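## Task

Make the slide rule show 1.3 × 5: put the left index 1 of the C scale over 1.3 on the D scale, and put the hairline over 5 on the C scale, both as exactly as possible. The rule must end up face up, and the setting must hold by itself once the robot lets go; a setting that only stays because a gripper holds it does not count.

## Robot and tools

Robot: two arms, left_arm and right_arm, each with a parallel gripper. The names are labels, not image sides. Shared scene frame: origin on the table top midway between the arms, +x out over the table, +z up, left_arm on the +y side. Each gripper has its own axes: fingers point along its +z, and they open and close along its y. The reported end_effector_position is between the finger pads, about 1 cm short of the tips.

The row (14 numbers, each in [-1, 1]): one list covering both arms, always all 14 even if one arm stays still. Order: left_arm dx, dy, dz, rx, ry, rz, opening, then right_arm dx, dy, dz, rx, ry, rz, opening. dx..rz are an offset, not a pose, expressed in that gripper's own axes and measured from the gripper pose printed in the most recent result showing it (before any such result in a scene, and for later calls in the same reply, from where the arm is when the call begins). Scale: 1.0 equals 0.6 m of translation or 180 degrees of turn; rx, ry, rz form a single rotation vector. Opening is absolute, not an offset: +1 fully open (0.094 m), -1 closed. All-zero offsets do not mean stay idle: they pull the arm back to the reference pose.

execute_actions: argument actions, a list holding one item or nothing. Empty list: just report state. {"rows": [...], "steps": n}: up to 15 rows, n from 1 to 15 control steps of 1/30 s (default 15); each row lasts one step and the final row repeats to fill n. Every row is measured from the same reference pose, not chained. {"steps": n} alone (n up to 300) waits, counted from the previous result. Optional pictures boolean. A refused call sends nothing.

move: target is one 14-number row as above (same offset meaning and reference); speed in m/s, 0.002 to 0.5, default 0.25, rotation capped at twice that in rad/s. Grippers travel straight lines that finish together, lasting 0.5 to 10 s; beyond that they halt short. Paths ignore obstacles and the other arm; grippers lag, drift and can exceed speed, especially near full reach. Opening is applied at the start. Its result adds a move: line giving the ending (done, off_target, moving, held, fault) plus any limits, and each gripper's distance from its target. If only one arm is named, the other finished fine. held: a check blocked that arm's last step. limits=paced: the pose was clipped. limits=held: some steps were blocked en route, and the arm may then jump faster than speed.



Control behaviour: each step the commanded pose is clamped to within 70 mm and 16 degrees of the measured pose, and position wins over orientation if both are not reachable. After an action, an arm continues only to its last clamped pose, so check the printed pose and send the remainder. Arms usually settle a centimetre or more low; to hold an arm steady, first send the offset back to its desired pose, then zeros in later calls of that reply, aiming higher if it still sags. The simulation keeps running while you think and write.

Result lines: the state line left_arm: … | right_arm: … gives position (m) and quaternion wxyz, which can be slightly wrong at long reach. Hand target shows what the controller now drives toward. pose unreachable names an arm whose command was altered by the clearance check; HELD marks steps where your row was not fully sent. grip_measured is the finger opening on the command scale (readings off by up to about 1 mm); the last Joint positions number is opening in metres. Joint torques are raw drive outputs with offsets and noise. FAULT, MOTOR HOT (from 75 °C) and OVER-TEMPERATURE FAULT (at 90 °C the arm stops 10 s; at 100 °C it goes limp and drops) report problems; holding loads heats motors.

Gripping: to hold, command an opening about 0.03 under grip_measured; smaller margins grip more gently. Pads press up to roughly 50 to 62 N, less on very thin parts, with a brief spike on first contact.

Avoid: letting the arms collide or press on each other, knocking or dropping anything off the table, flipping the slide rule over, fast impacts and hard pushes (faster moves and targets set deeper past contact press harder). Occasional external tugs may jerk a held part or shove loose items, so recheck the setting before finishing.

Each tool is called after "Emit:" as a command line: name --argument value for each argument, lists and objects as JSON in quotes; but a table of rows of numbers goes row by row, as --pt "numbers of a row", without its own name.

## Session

Emit:
execute_actions --actions '[]'

Scene clock: 0.00 s of 8200.00 s.
left_arm: end_effector_position=(+0.6310, +0.3853, +0.1702) grip_measured=+1.000 end_effector_quat_wxyz=(-0.455, +0.792, -0.373, +0.162) | right_arm: end_effector_position=(+0.2725, -0.0184, +0.2025) grip_measured=+1.000 end_effector_quat_wxyz=(+0.353, -0.558, +0.625, -0.417)
Joint positions: left_arm=[-0.178  2.328  2.092 -0.482 -0.625 -1.946  0.094] | right_arm=[ 1.173  1.778  1.402 -0.972  1.145 -0.269  0.094]
Joint velocities: left_arm=[ 0.012  0.007  0.007 -0.037  0.037  0.007  0.   ] | right_arm=[-0.007 -0.007 -0.017 -0.037 -0.022  0.066  0.   ]
Joint torques (N m, as the arm reports them, + toward a larger angle): no reading
Motor temperatures (°C, as the motors report them): left_arm=[32 37 33 35 34 31] | right_arm=[33 34 34 33 31 35]
Hand target (left_arm): +0.631, +0.387, +0.189; -0.465, +0.788, -0.364, +0.172
Hand target (right_arm): +0.274, -0.019, +0.210; +0.363, -0.549, +0.627, -0.417

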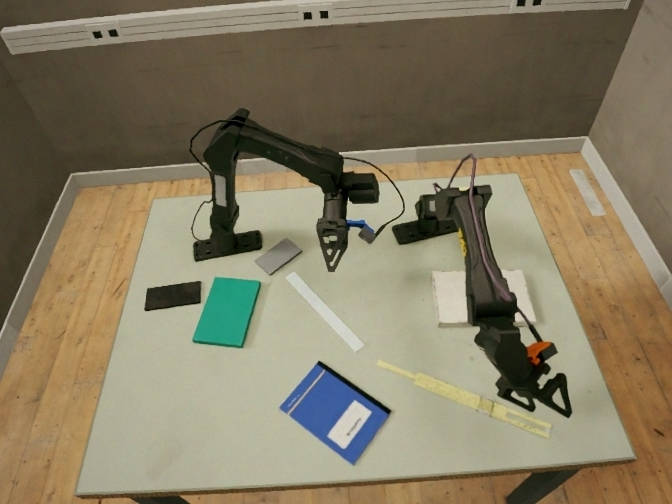

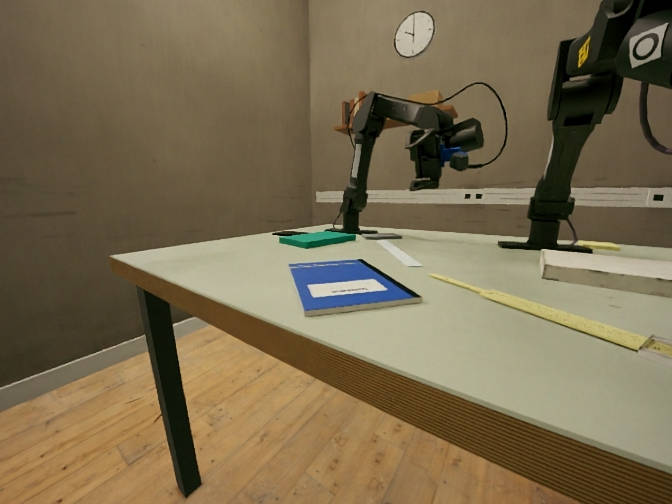

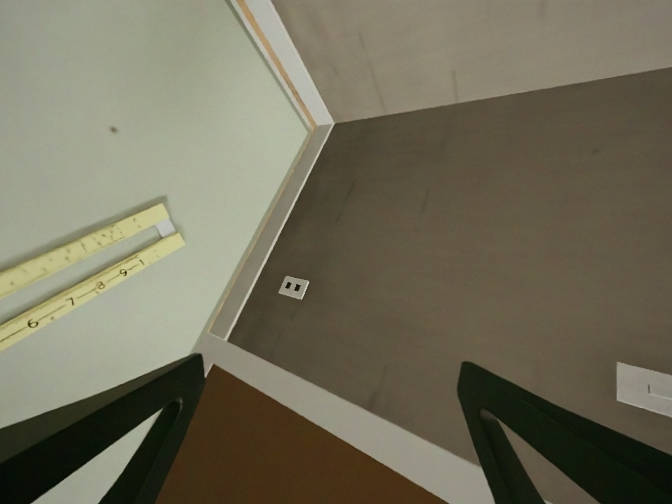

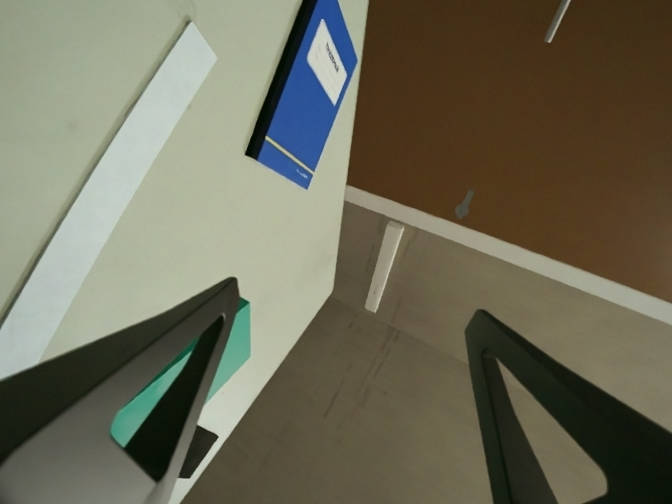

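Emit:
move --target '[-0.171,0.146,-0.205,-0.266,0.207,0.326,1,0.217,0.083,0.031,-0.304,0.258,0.407,1]' --speed 0.2

Scene clock: 29.30 s of 8200.00 s.
left_arm: end_effector_position=(+0.4547, +0.3573, +0.1551) grip_measured=+1.000 end_effector_quat_wxyz=(+0.036, -0.531, +0.847, -0.017) | right_arm: end_effector_position=(+0.2517, -0.1467, +0.1528) grip_measured=+1.000 end_effector_quat_wxyz=(+0.001, -0.012, +1.000, -0.004)
Joint positions: left_arm=[ 0.007  2.257  2.339 -1.573  0.008 -0.91   0.094] | right_arm=[ 0.525  1.621  1.456 -1.409  0.007  0.662  0.094]
Joint velocities: left_arm=[ 0.002  0.007 -0.002  0.007  0.051 -0.007  0.   ] | right_arm=[-0.007 -0.012 -0.002 -0.007 -0.022  0.081  0.   ]
Joint torques (N m, as the arm reports them, + toward a larger angle): left_arm=[  0.88 -15.98   3.28   0.66   0.06   0.07] | right_arm=[-0.46 -9.89  5.86  0.1   0.03  0.08]
Motor temperatures (°C, as the motors report them): left_arm=[32 45 35 38 34 31] | right_arm=[33 37 35 34 31 35]
Hand target (left_arm): +0.450, +0.360, +0.167; +0.045, -0.530, +0.846, -0.021
Hand target (right_arm): +0.253, -0.147, +0.155; +0.010, -0.004, +1.000, +0.007
Off the commanded pose (left_arm): 0.016 m, 5 deg.
Off the commanded pose (right_arm): 0.002 m, 1 deg.
joint sent to its limit (left arm) — the command would take joint 4 (wrist pitch) past its lower limit, so that joint was sent only as far as its limit.
After step 90, 21.33 s passed at rest.
move: off_target (left_arm)

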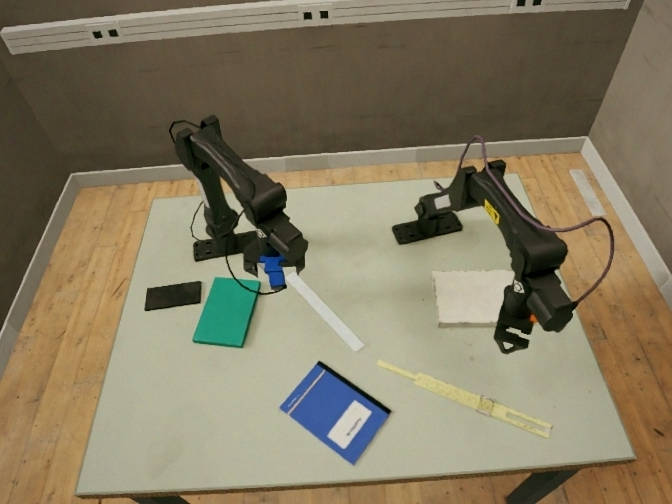

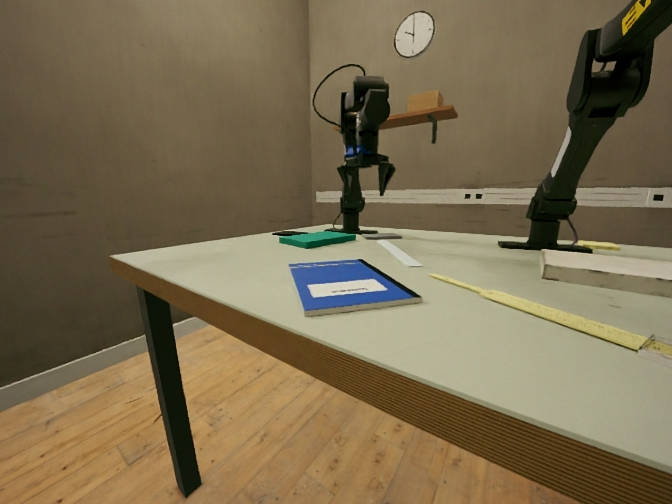

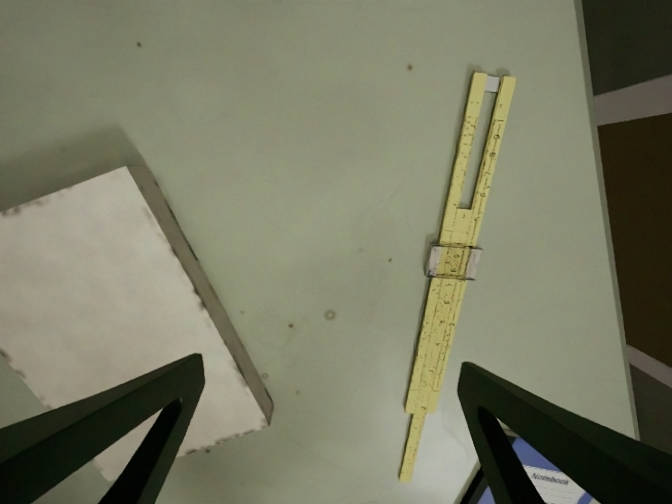

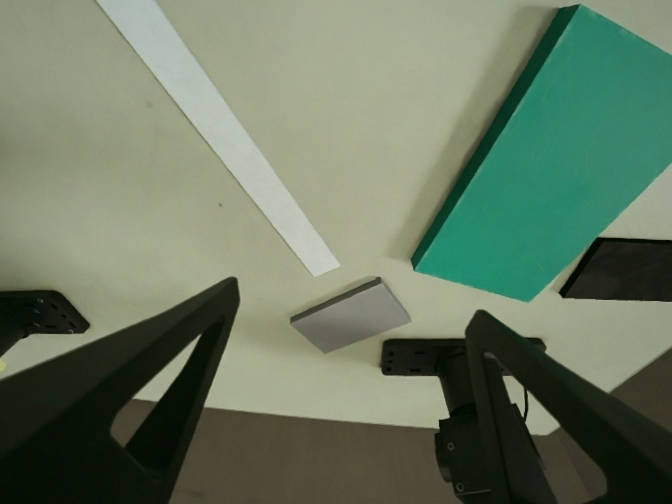

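Emit:
move --target '[-0.06,-0.208,0.06,0,0,0,1,0,0,0,0,0,0,1]' --speed 0.15

Scene clock: 41.33 s of 8200.00 s.
left_arm: end_effector_position=(+0.5781, +0.3385, +0.1142) grip_measured=+1.000 end_effector_quat_wxyz=(+0.152, -0.525, +0.834, -0.074) | right_arm: end_effector_position=(+0.2516, -0.1463, +0.1528) grip_measured=+1.000 end_effector_quat_wxyz=(+0.000, -0.012, +1.000, -0.003)
Joint positions: left_arm=[-0.072  2.649  2.838 -1.421  0.008 -0.992  0.094] | right_arm=[ 0.525  1.621  1.456 -1.408  0.005  0.662  0.094]
Joint velocities: left_arm=[-0.022  0.007 -0.017 -0.007  0.022 -0.022  0.   ] | right_arm=[-0.012 -0.012 -0.002 -0.081  0.066  0.051  0.   ]
Joint torques (N m, as the arm reports them, + toward a larger angle): left_arm=[ -0.46 -16.8    5.96   1.3   -0.07  -0.1 ] | right_arm=[ 0.08 -7.89  7.24 -0.13  0.03 -0.03]
Motor temperatures (°C, as the motors report them): left_arm=[32 46 35 37 34 31] | right_arm=[33 37 34 34 31 35]
Hand target (left_arm): +0.585, +0.337, +0.130; +0.176, -0.523, +0.830, -0.082
Hand target (right_arm): +0.252, -0.147, +0.153; +0.001, -0.012, +1.000, -0.004
Off the commanded pose (left_arm): 0.017 m, 15 deg.
Off the commanded pose (right_arm): 0.000 m, 0 deg.
elbow stopped short (left arm): the move would have taken joint 3 (elbow) straighter than the controller allows; a more bent joint 3 avoids this.
After step 90, 7.53 s passed at rest.
move: off_target (left_arm)

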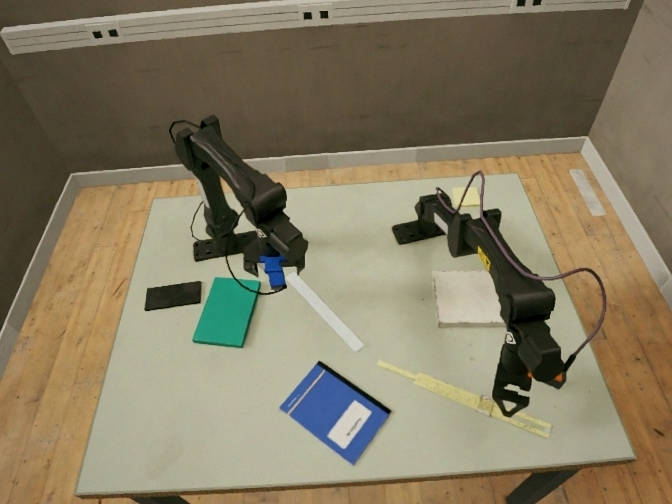

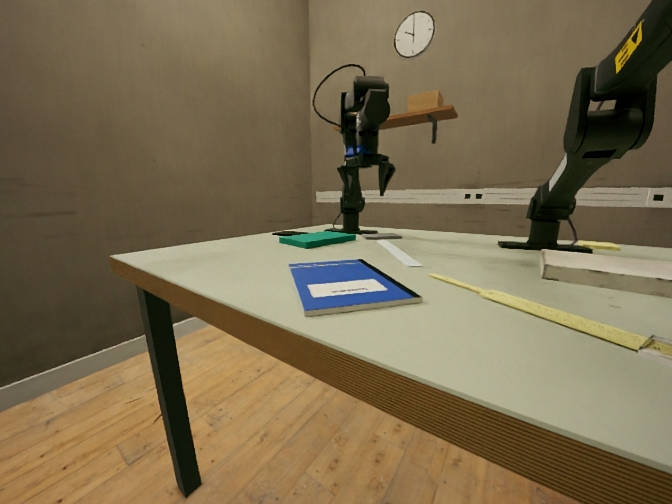

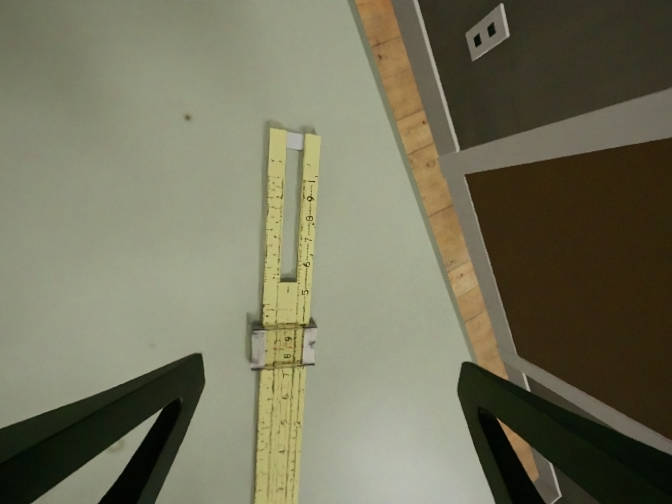

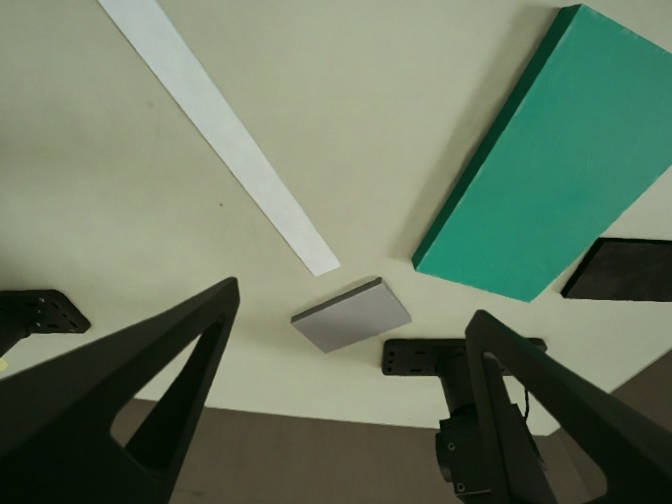

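Emit:
move --target '[0.285,0.003,-0.01,-0.092,0.056,-0.003,1,0,0,0,0,0,0,1]' --speed 0.15

Scene clock: 51.87 s of 8200.00 s.
left_arm: end_effector_position=(+0.5098, +0.1829, +0.0754) grip_measured=+1.000 end_effector_quat_wxyz=(+0.013, -0.529, +0.849, -0.013) | right_arm: end_effector_position=(+0.2516, -0.1463, +0.1528) grip_measured=+1.000 end_effector_quat_wxyz=(+0.000, -0.012, +1.000, -0.003)
Joint positions: left_arm=[-0.37   2.602  2.64  -1.572  0.002 -1.281  0.094] | right_arm=[ 0.525  1.621  1.456 -1.408  0.005  0.662  0.094]
Joint velocities: left_arm=[ 0.002  0.002 -0.027 -0.007  0.022 -0.022  0.   ] | right_arm=[ 0.012 -0.002 -0.012 -0.066 -0.022 -0.022  0.   ]
Joint torques (N m, as the arm reports them, + toward a larger angle): left_arm=[  0.38 -18.69   3.34   0.53  -0.01  -0.07] | right_arm=[-0.12 -7.67  7.15 -0.1   0.01 -0.01]
Motor temperatures (°C, as the motors report them): left_arm=[32 47 35 37 34 31] | right_arm=[33 36 35 34 31 35]
Hand target (left_arm): +0.508, +0.185, +0.091; +0.022, -0.534, +0.845, -0.020
Hand target (right_arm): +0.252, -0.146, +0.153; +0.000, -0.012, +1.000, -0.003
Off the commanded pose (left_arm): 0.015 m, 2 deg.
Off the commanded pose (right_arm): 0.000 m, 0 deg.
joint sent to its limit (left arm) — the command would take joint 4 (wrist pitch) past its lower limit, so that joint was sent only as far as its limit.
After step 90, 5.93 s passed at rest.
move: off_target (left_arm)

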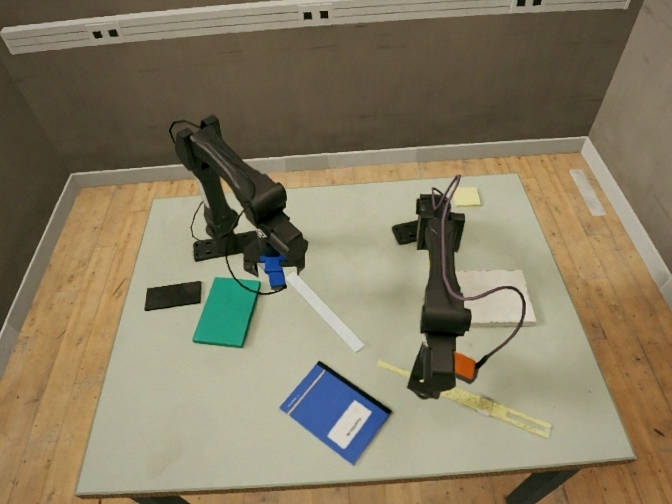

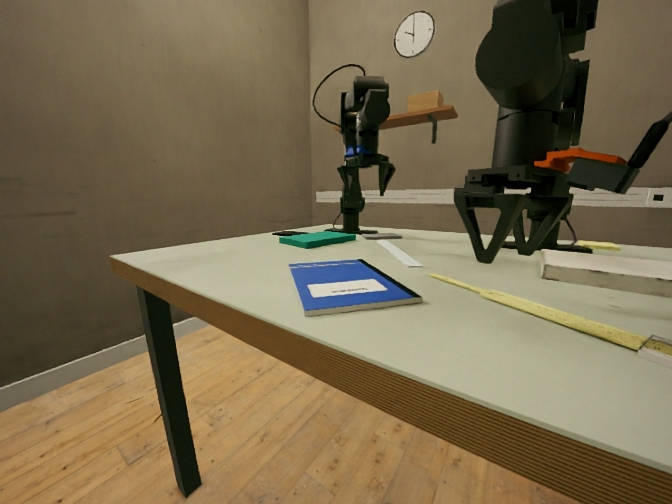

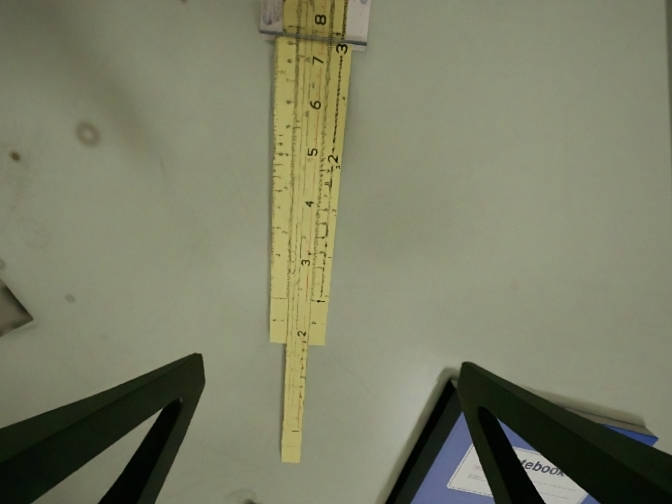

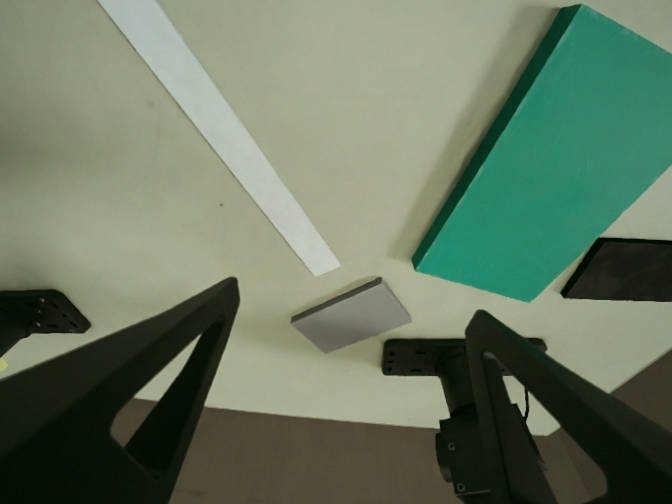

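Emit:
move --target '[-0.04,0.028,0.045,0,0,0.033,0.3,0,0,0,0,0,0,1]' --speed 0.1

Scene clock: 67.13 s of 8200.00 s.
left_arm: end_effector_position=(+0.5012, +0.2093, +0.0311) grip_measured=+0.302 end_effector_quat_wxyz=(-0.004, -0.486, +0.874, +0.001) | right_arm: end_effector_position=(+0.2516, -0.1463, +0.1528) grip_measured=+1.000 end_effector_quat_wxyz=(+0.000, -0.012, +1.000, -0.003)
Joint positions: left_arm=[-0.318  2.527  2.321 -1.372  0.003 -1.129  0.061] | right_arm=[ 0.525  1.621  1.456 -1.408  0.005  0.662  0.094]
Joint velocities: left_arm=[ 0.002 -0.012 -0.007  0.066 -0.051  0.037  0.   ] | right_arm=[-0.022  0.002 -0.017 -0.007 -0.007 -0.051  0.   ]
Joint torques (N m, as the arm reports them, + toward a larger angle): left_arm=[  0.5  -18.41   3.65   0.62   0.02   0.08] | right_arm=[ 0.06 -7.85  7.08 -0.07  0.   -0.03]
Motor temperatures (°C, as the motors report them): left_arm=[32 50 35 37 34 31] | right_arm=[33 36 35 34 31 35]
Hand target (left_arm): +0.506, +0.211, +0.047; +0.013, -0.484, +0.875, -0.012
Hand target (right_arm): +0.252, -0.146, +0.153; +0.000, -0.012, +1.000, -0.003
Off the commanded pose (left_arm): 0.018 m, 3 deg.
Off the commanded pose (right_arm): 0.000 m, 0 deg.
After step 90, 11.10 s passed at rest.
move: off_target (left_arm)

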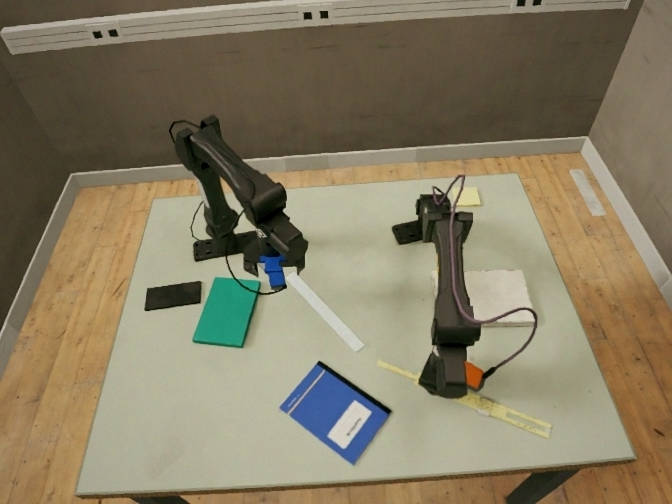

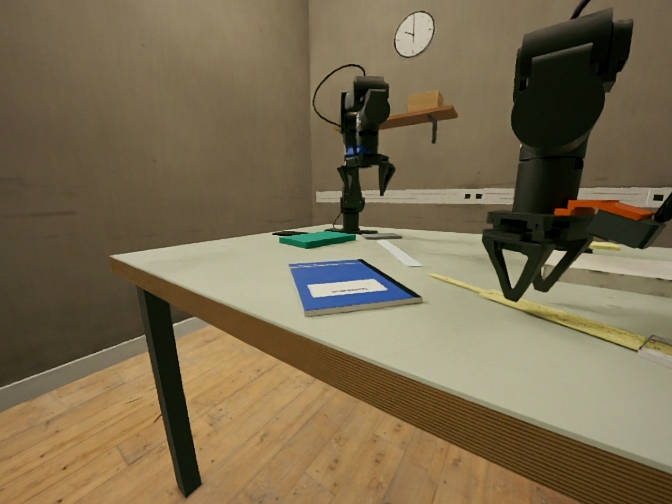

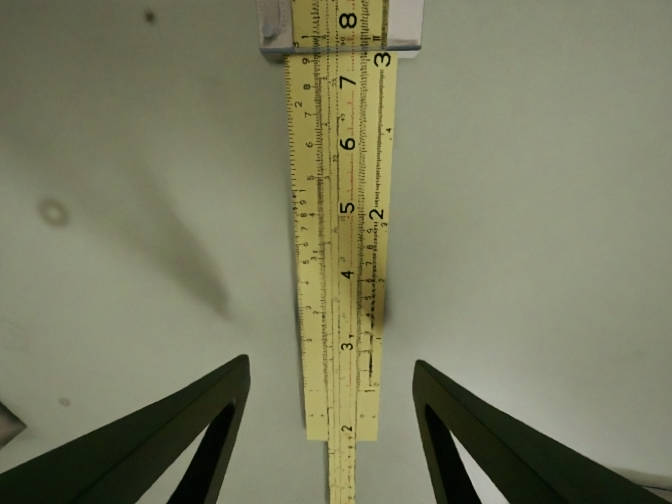

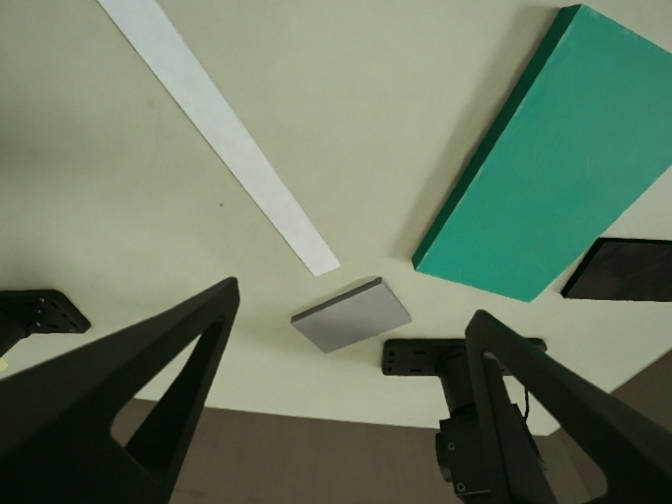

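Emit:
move --target '[-0.11,-0.008,-0.005,0,0,0,0.3,0,0,0,0,0,0,1]' --speed 0.1

Scene clock: 70.37 s of 8200.00 s.
left_arm: end_effector_position=(+0.5352, +0.2620, +0.0218) grip_measured=+0.302 end_effector_quat_wxyz=(+0.006, -0.489, +0.872, -0.006) | right_arm: end_effector_position=(+0.2516, -0.1463, +0.1528) grip_measured=+1.000 end_effector_quat_wxyz=(+0.000, -0.012, +1.000, -0.003)
Joint positions: left_arm=[-0.209  2.802  2.817 -1.57   0.005 -1.027  0.061] | right_arm=[ 0.525  1.621  1.456 -1.408  0.005  0.662  0.094]
Joint velocities: left_arm=[ 0.007 -0.012 -0.002 -0.037  0.081  0.007 -0.001] | right_arm=[ 0.007 -0.007  0.002  0.037 -0.007 -0.007  0.   ]
Joint torques (N m, as the arm reports them, + toward a larger angle): left_arm=[  0.22 -16.98   5.91   0.48  -0.01   0.08] | right_arm=[-0.01 -7.94  7.19 -0.1   0.01 -0.06]
Motor temperatures (°C, as the motors report them): left_arm=[32 50 35 37 34 31] | right_arm=[33 36 35 34 31 35]
Hand target (left_arm): +0.538, +0.263, +0.033; +0.017, -0.486, +0.874, -0.011
Hand target (right_arm): +0.252, -0.146, +0.153; +0.000, -0.011, +1.000, -0.003
Off the commanded pose (left_arm): 0.013 m, 1 deg.
Off the commanded pose (right_arm): 0.000 m, 0 deg.
joint sent to its limit (left arm) — the command would take joint 4 (wrist pitch) past its lower limit, so that joint was sent only as far as its limit.
move: off_target (left_arm)

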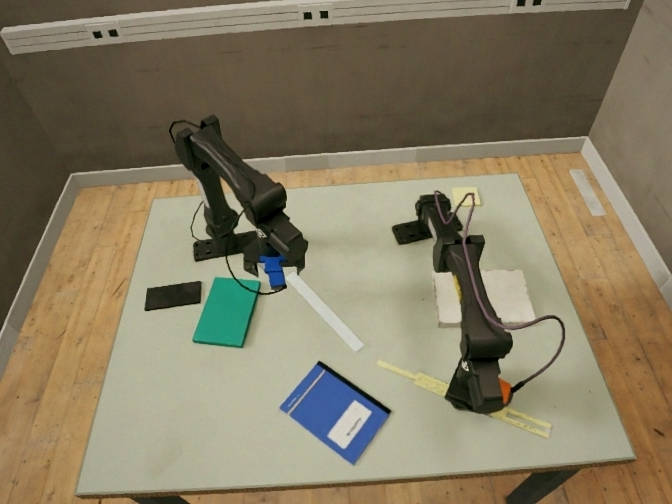

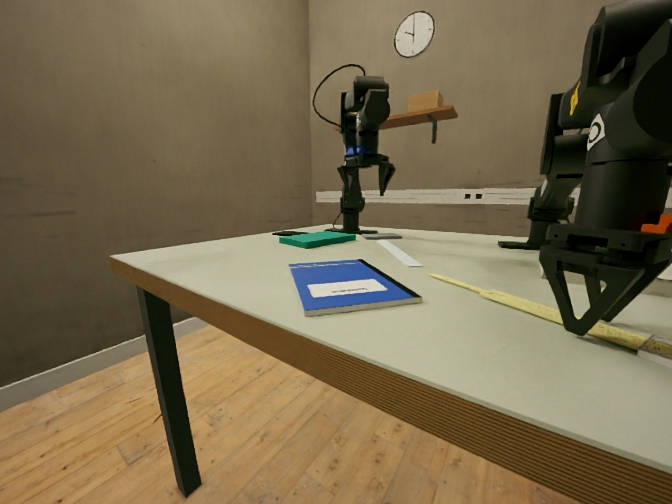

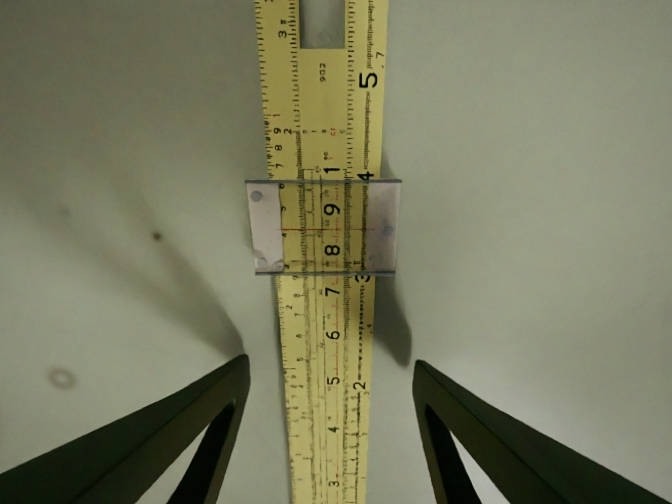

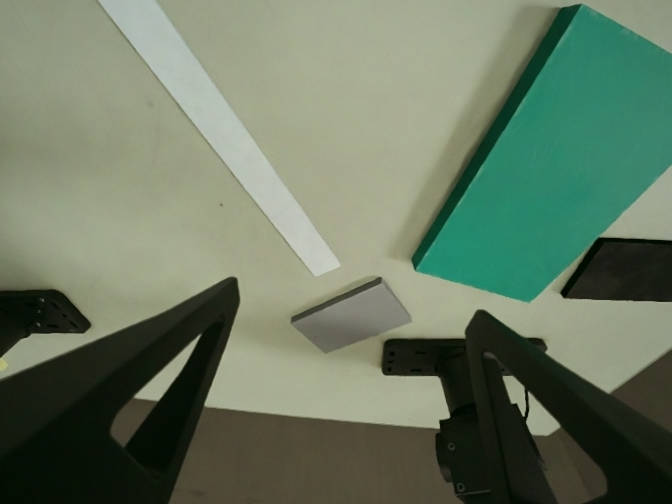

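Emit:
move --target '[0,0,-0.003,0,0,0,0.0,0,0,0,0,0,0,1]' --speed 0.03

Emit:
move --target '[0,0,-0.012,0,0,0,-0.41,0,0,0,0,0,0,1]' --speed 0.03

Scene clock: 73.33 s of 8200.00 s.
left_arm: end_effector_position=(+0.5349, +0.2620, +0.0218) grip_measured=+0.002 end_effector_quat_wxyz=(+0.005, -0.488, +0.873, -0.006) | right_arm: end_effector_position=(+0.2516, -0.1463, +0.1528) grip_measured=+1.000 end_effector_quat_wxyz=(+0.000, -0.012, +1.000, -0.003)
Joint positions: left_arm=[-0.209  2.802  2.817 -1.571  0.005 -1.026  0.047] | right_arm=[ 0.525  1.621  1.456 -1.408  0.005  0.662  0.094]
Joint velocities: left_arm=[-0.017 -0.002 -0.012  0.007 -0.007  0.007  0.001] | right_arm=[-0.007  0.007  0.012 -0.051  0.051 -0.007  0.   ]
Joint torques (N m, as the arm reports them, + toward a larger angle): left_arm=[  0.08 -16.08   4.63   0.5    0.02  -0.03] | right_arm=[-0.09 -7.66  7.08 -0.09  0.01 -0.01]
Motor temperatures (°C, as the motors report them): left_arm=[32 50 35 37 34 31] | right_arm=[33 36 35 34 31 35]
Hand target (left_arm): +0.535, +0.262, +0.024; +0.006, -0.489, +0.872, -0.006
Hand target (right_arm): +0.252, -0.146, +0.153; +0.000, -0.012, +1.000, -0.003
Off the commanded pose (left_arm): 0.002 m, 0 deg.
Off the commanded pose (right_arm): 0.000 m, 0 deg.
move: done

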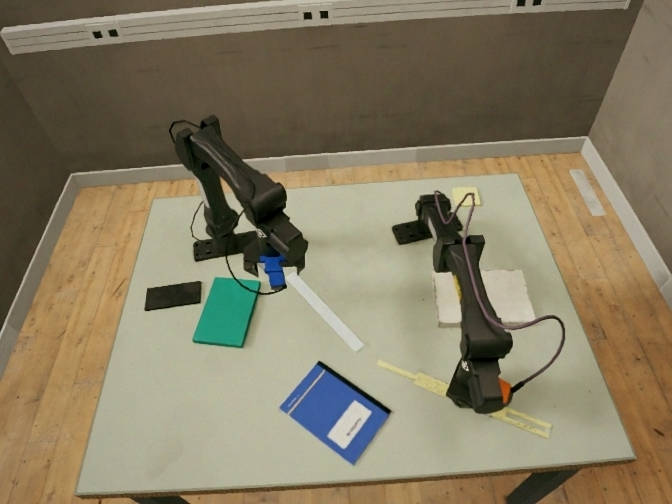

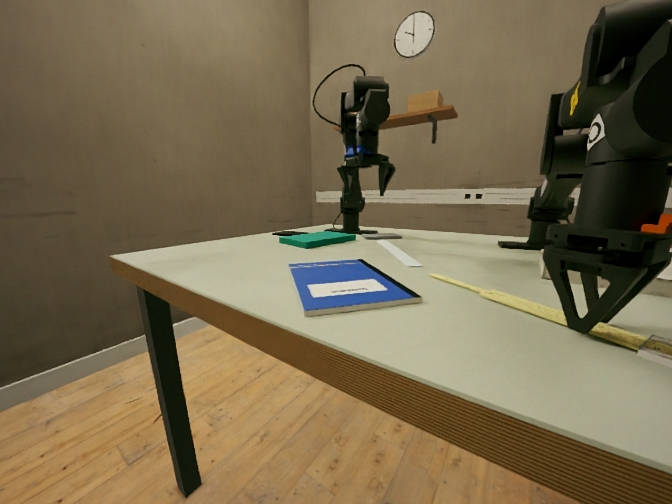

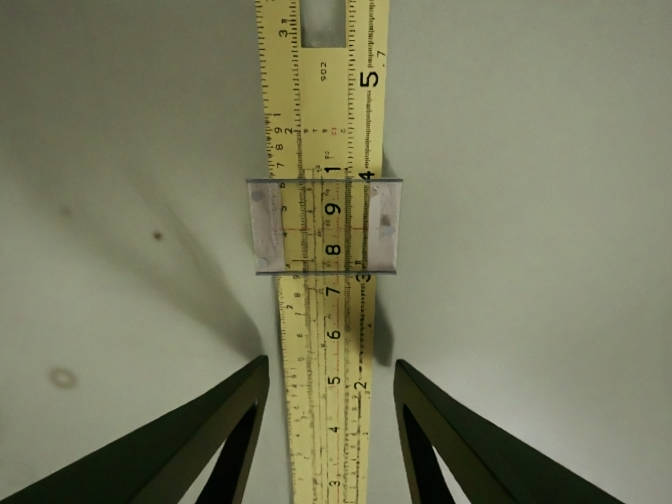

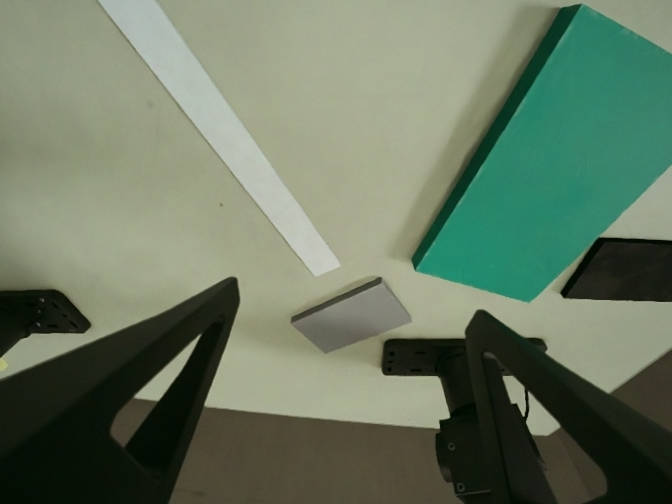

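Scene clock: 74.03 s of 8200.00 s.
left_arm: end_effector_position=(+0.5333, +0.2620, +0.0220) grip_measured=-0.408 end_effector_quat_wxyz=(+0.003, -0.488, +0.873, -0.004) | right_arm: end_effector_position=(+0.2516, -0.1463, +0.1528) grip_measured=+1.000 end_effector_quat_wxyz=(+0.000, -0.012, +1.000, -0.003)
Joint positions: left_arm=[-0.209  2.801  2.817 -1.577  0.004 -1.026  0.028] | right_arm=[ 0.525  1.621  1.456 -1.408  0.005  0.662  0.094]
Joint velocities: left_arm=[ 0.002 -0.002  0.007  0.051  0.066  0.007 -0.001] | right_arm=[-0.017 -0.007  0.007  0.051 -0.066 -0.051  0.   ]
Joint torques (N m, as the arm reports them, + toward a larger angle): left_arm=[  0.04 -17.25   4.23   0.55   0.03   0.  ] | right_arm=[ 0.25 -7.74  7.14 -0.08  0.05 -0.02]
Motor temperatures (°C, as the motors report them): left_arm=[32 50 35 37 34 31] | right_arm=[33 36 35 34 31 35]
Hand target (left_arm): +0.534, +0.262, +0.029; +0.008, -0.488, +0.873, -0.007
Hand target (right_arm): +0.252, -0.146, +0.153; +0.000, -0.011, +1.000, -0.003
Off the commanded pose (left_arm): 0.007 m, 0 deg.
Off the commanded pose (right_arm): 0.000 m, 0 deg.
joint sent to its limit (left arm) — the command would take joint 4 (wrist pitch) past its lower limit, so that joint was sent only as far as its limit.
move: done

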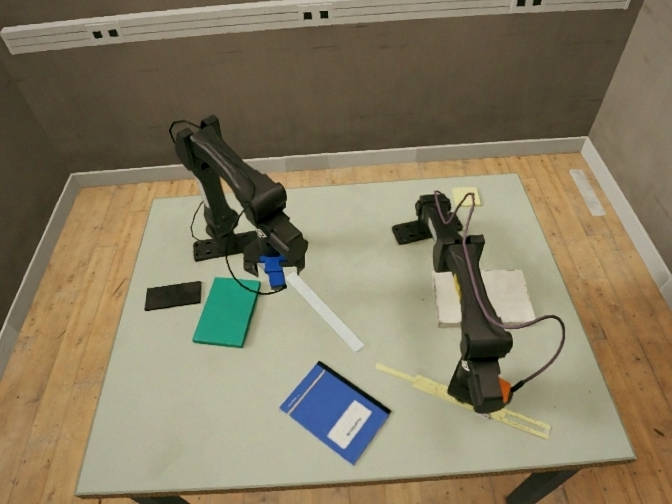

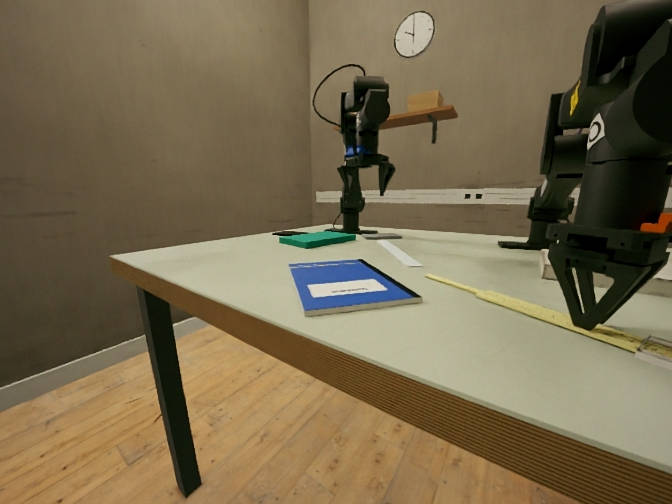

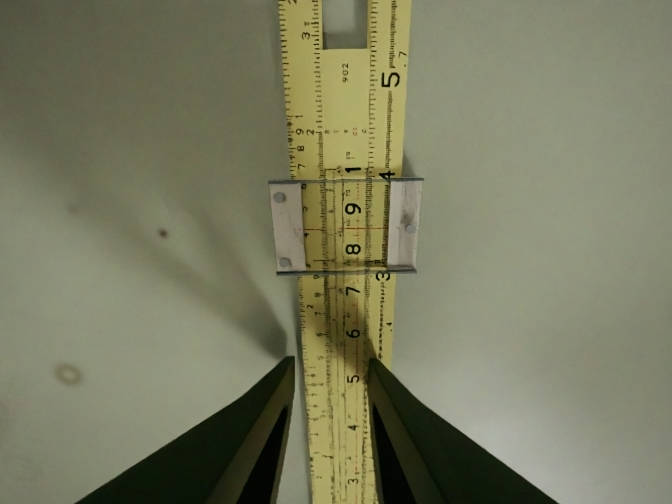

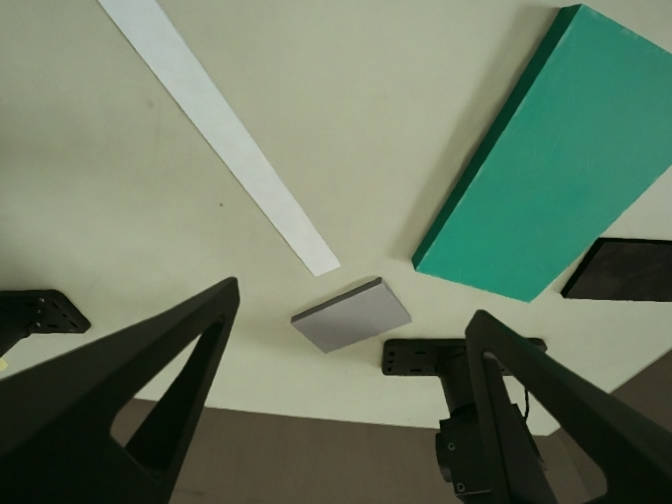

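Emit:
move --target '[0,-0.01,-0.005,0,0,0,0.2,0,0,0,0,0,0,1]' --speed 0.03

Emit:
move --target '[0,0,0.012,0,0,0,0.2,0,0,0,0,0,0,1]' --speed 0.02

Scene clock: 77.40 s of 8200.00 s.
left_arm: end_effector_position=(+0.5333, +0.2620, +0.0183) grip_measured=+0.198 end_effector_quat_wxyz=(+0.000, -0.488, +0.873, -0.003) | right_arm: end_effector_position=(+0.2516, -0.1463, +0.1528) grip_measured=+1.000 end_effector_quat_wxyz=(+0.000, -0.012, +1.000, -0.003)
Joint positions: left_arm=[-0.209  2.813  2.825 -1.579  0.004 -1.026  0.056] | right_arm=[ 0.525  1.621  1.456 -1.408  0.005  0.662  0.094]
Joint velocities: left_arm=[-0.002 -0.002 -0.017 -0.022 -0.022 -0.081  0.001] | right_arm=[-0.022 -0.012 -0.007 -0.051 -0.051 -0.037  0.   ]
Joint torques (N m, as the arm reports them, + toward a larger angle): left_arm=[ -0.55 -16.45   5.64   0.55   0.04  -0.11] | right_arm=[-0.26 -7.74  7.01 -0.11  0.   -0.04]
Motor temperatures (°C, as the motors report them): left_arm=[32 50 35 36 34 31] | right_arm=[33 36 35 34 31 35]
Hand target (left_arm): +0.538, +0.259, +0.025; +0.011, -0.488, +0.873, -0.009
Hand target (right_arm): +0.252, -0.146, +0.153; +0.000, -0.012, +1.000, -0.003
Off the commanded pose (left_arm): 0.009 m, 0 deg.
Off the commanded pose (right_arm): 0.000 m, 0 deg.
joint sent to its limit (left arm) — the command would take joint 4 (wrist pitch) past its lower limit, so that joint was sent only as far as its limit.
move: done

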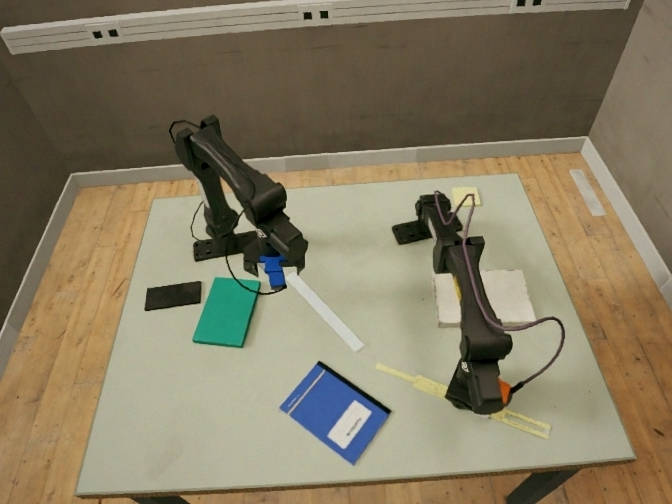

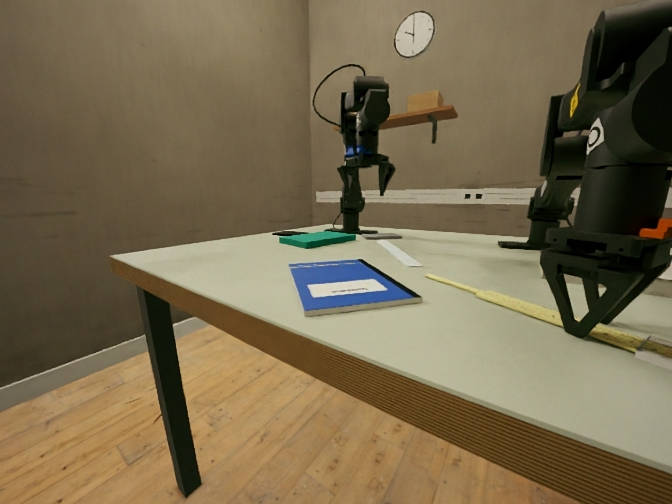

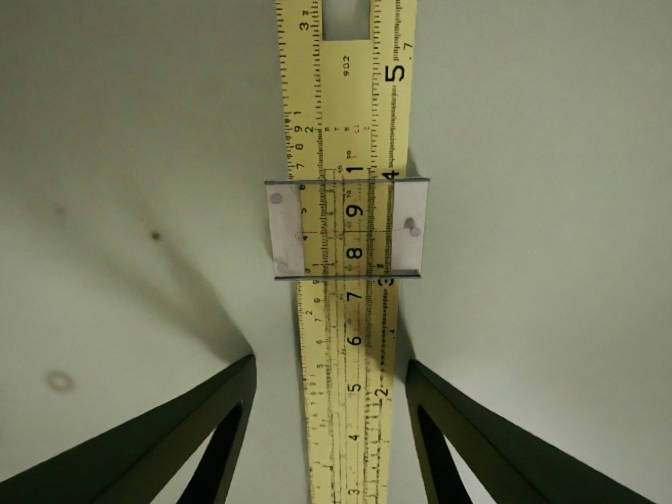

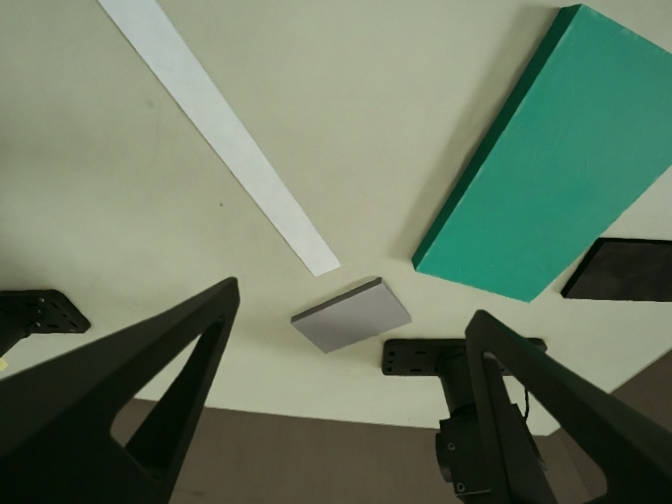

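Scene clock: 78.10 s of 8200.00 s.
left_arm: end_effector_position=(+0.5330, +0.2620, +0.0170) grip_measured=+0.198 end_effector_quat_wxyz=(-0.000, -0.488, +0.873, -0.003) | right_arm: end_effector_position=(+0.2516, -0.1463, +0.1528) grip_measured=+1.000 end_effector_quat_wxyz=(+0.000, -0.012, +1.000, -0.003)
Joint positions: left_arm=[-0.209  2.801  2.796 -1.563  0.004 -1.026  0.056] | right_arm=[ 0.525  1.621  1.456 -1.408  0.005  0.662  0.094]
Joint velocities: left_arm=[ 0.002 -0.042 -0.066  0.051 -0.066 -0.007  0.   ] | right_arm=[ 0.007  0.002 -0.002 -0.007  0.007 -0.007  0.   ]
Joint torques (N m, as the arm reports them, + toward a larger angle): left_arm=[  0.07 -16.12   2.12   0.72   0.05   0.02] | right_arm=[-0.09 -7.83  7.15 -0.09  0.    0.01]
Motor temperatures (°C, as the motors report them): left_arm=[32 50 35 36 34 31] | right_arm=[33 36 35 34 31 35]
Hand target (left_arm): +0.534, +0.262, +0.011; -0.001, -0.488, +0.873, -0.002
Hand target (right_arm): +0.252, -0.146, +0.153; +0.000, -0.011, +1.000, -0.003
Off the commanded pose (left_arm): 0.006 m, 0 deg.
Off the commanded pose (right_arm): 0.000 m, 0 deg.
move: done

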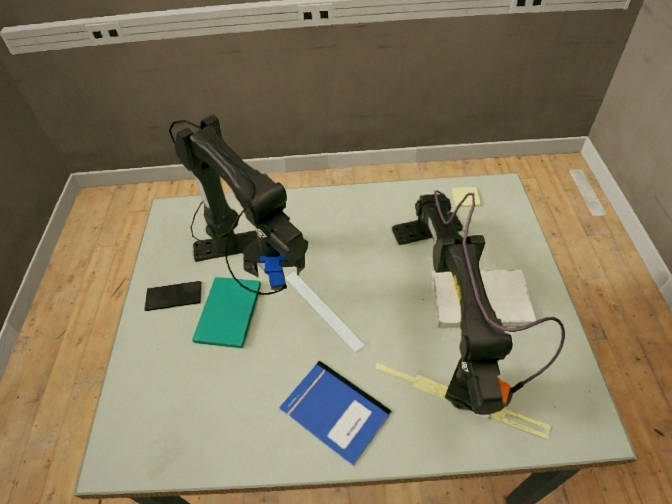

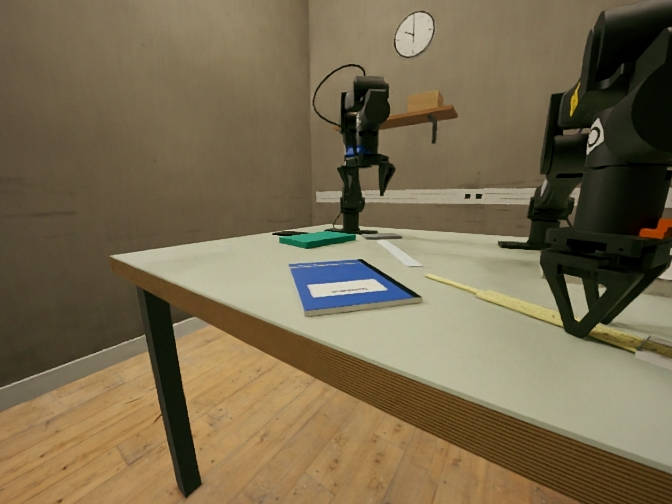

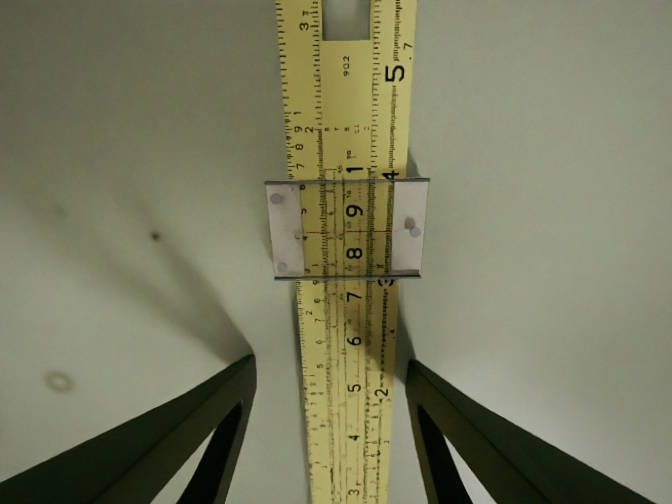

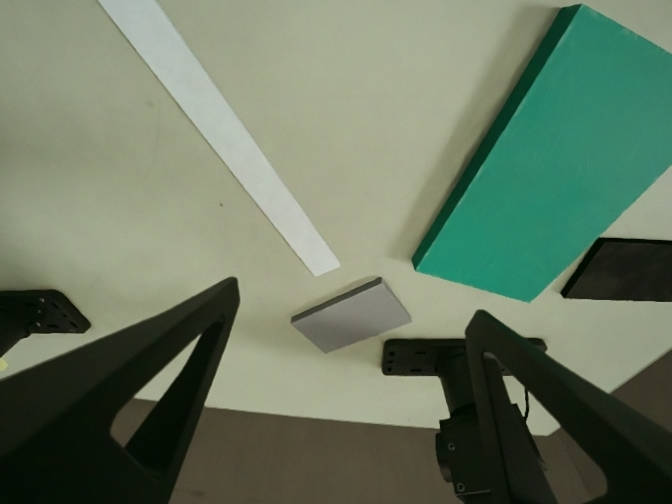

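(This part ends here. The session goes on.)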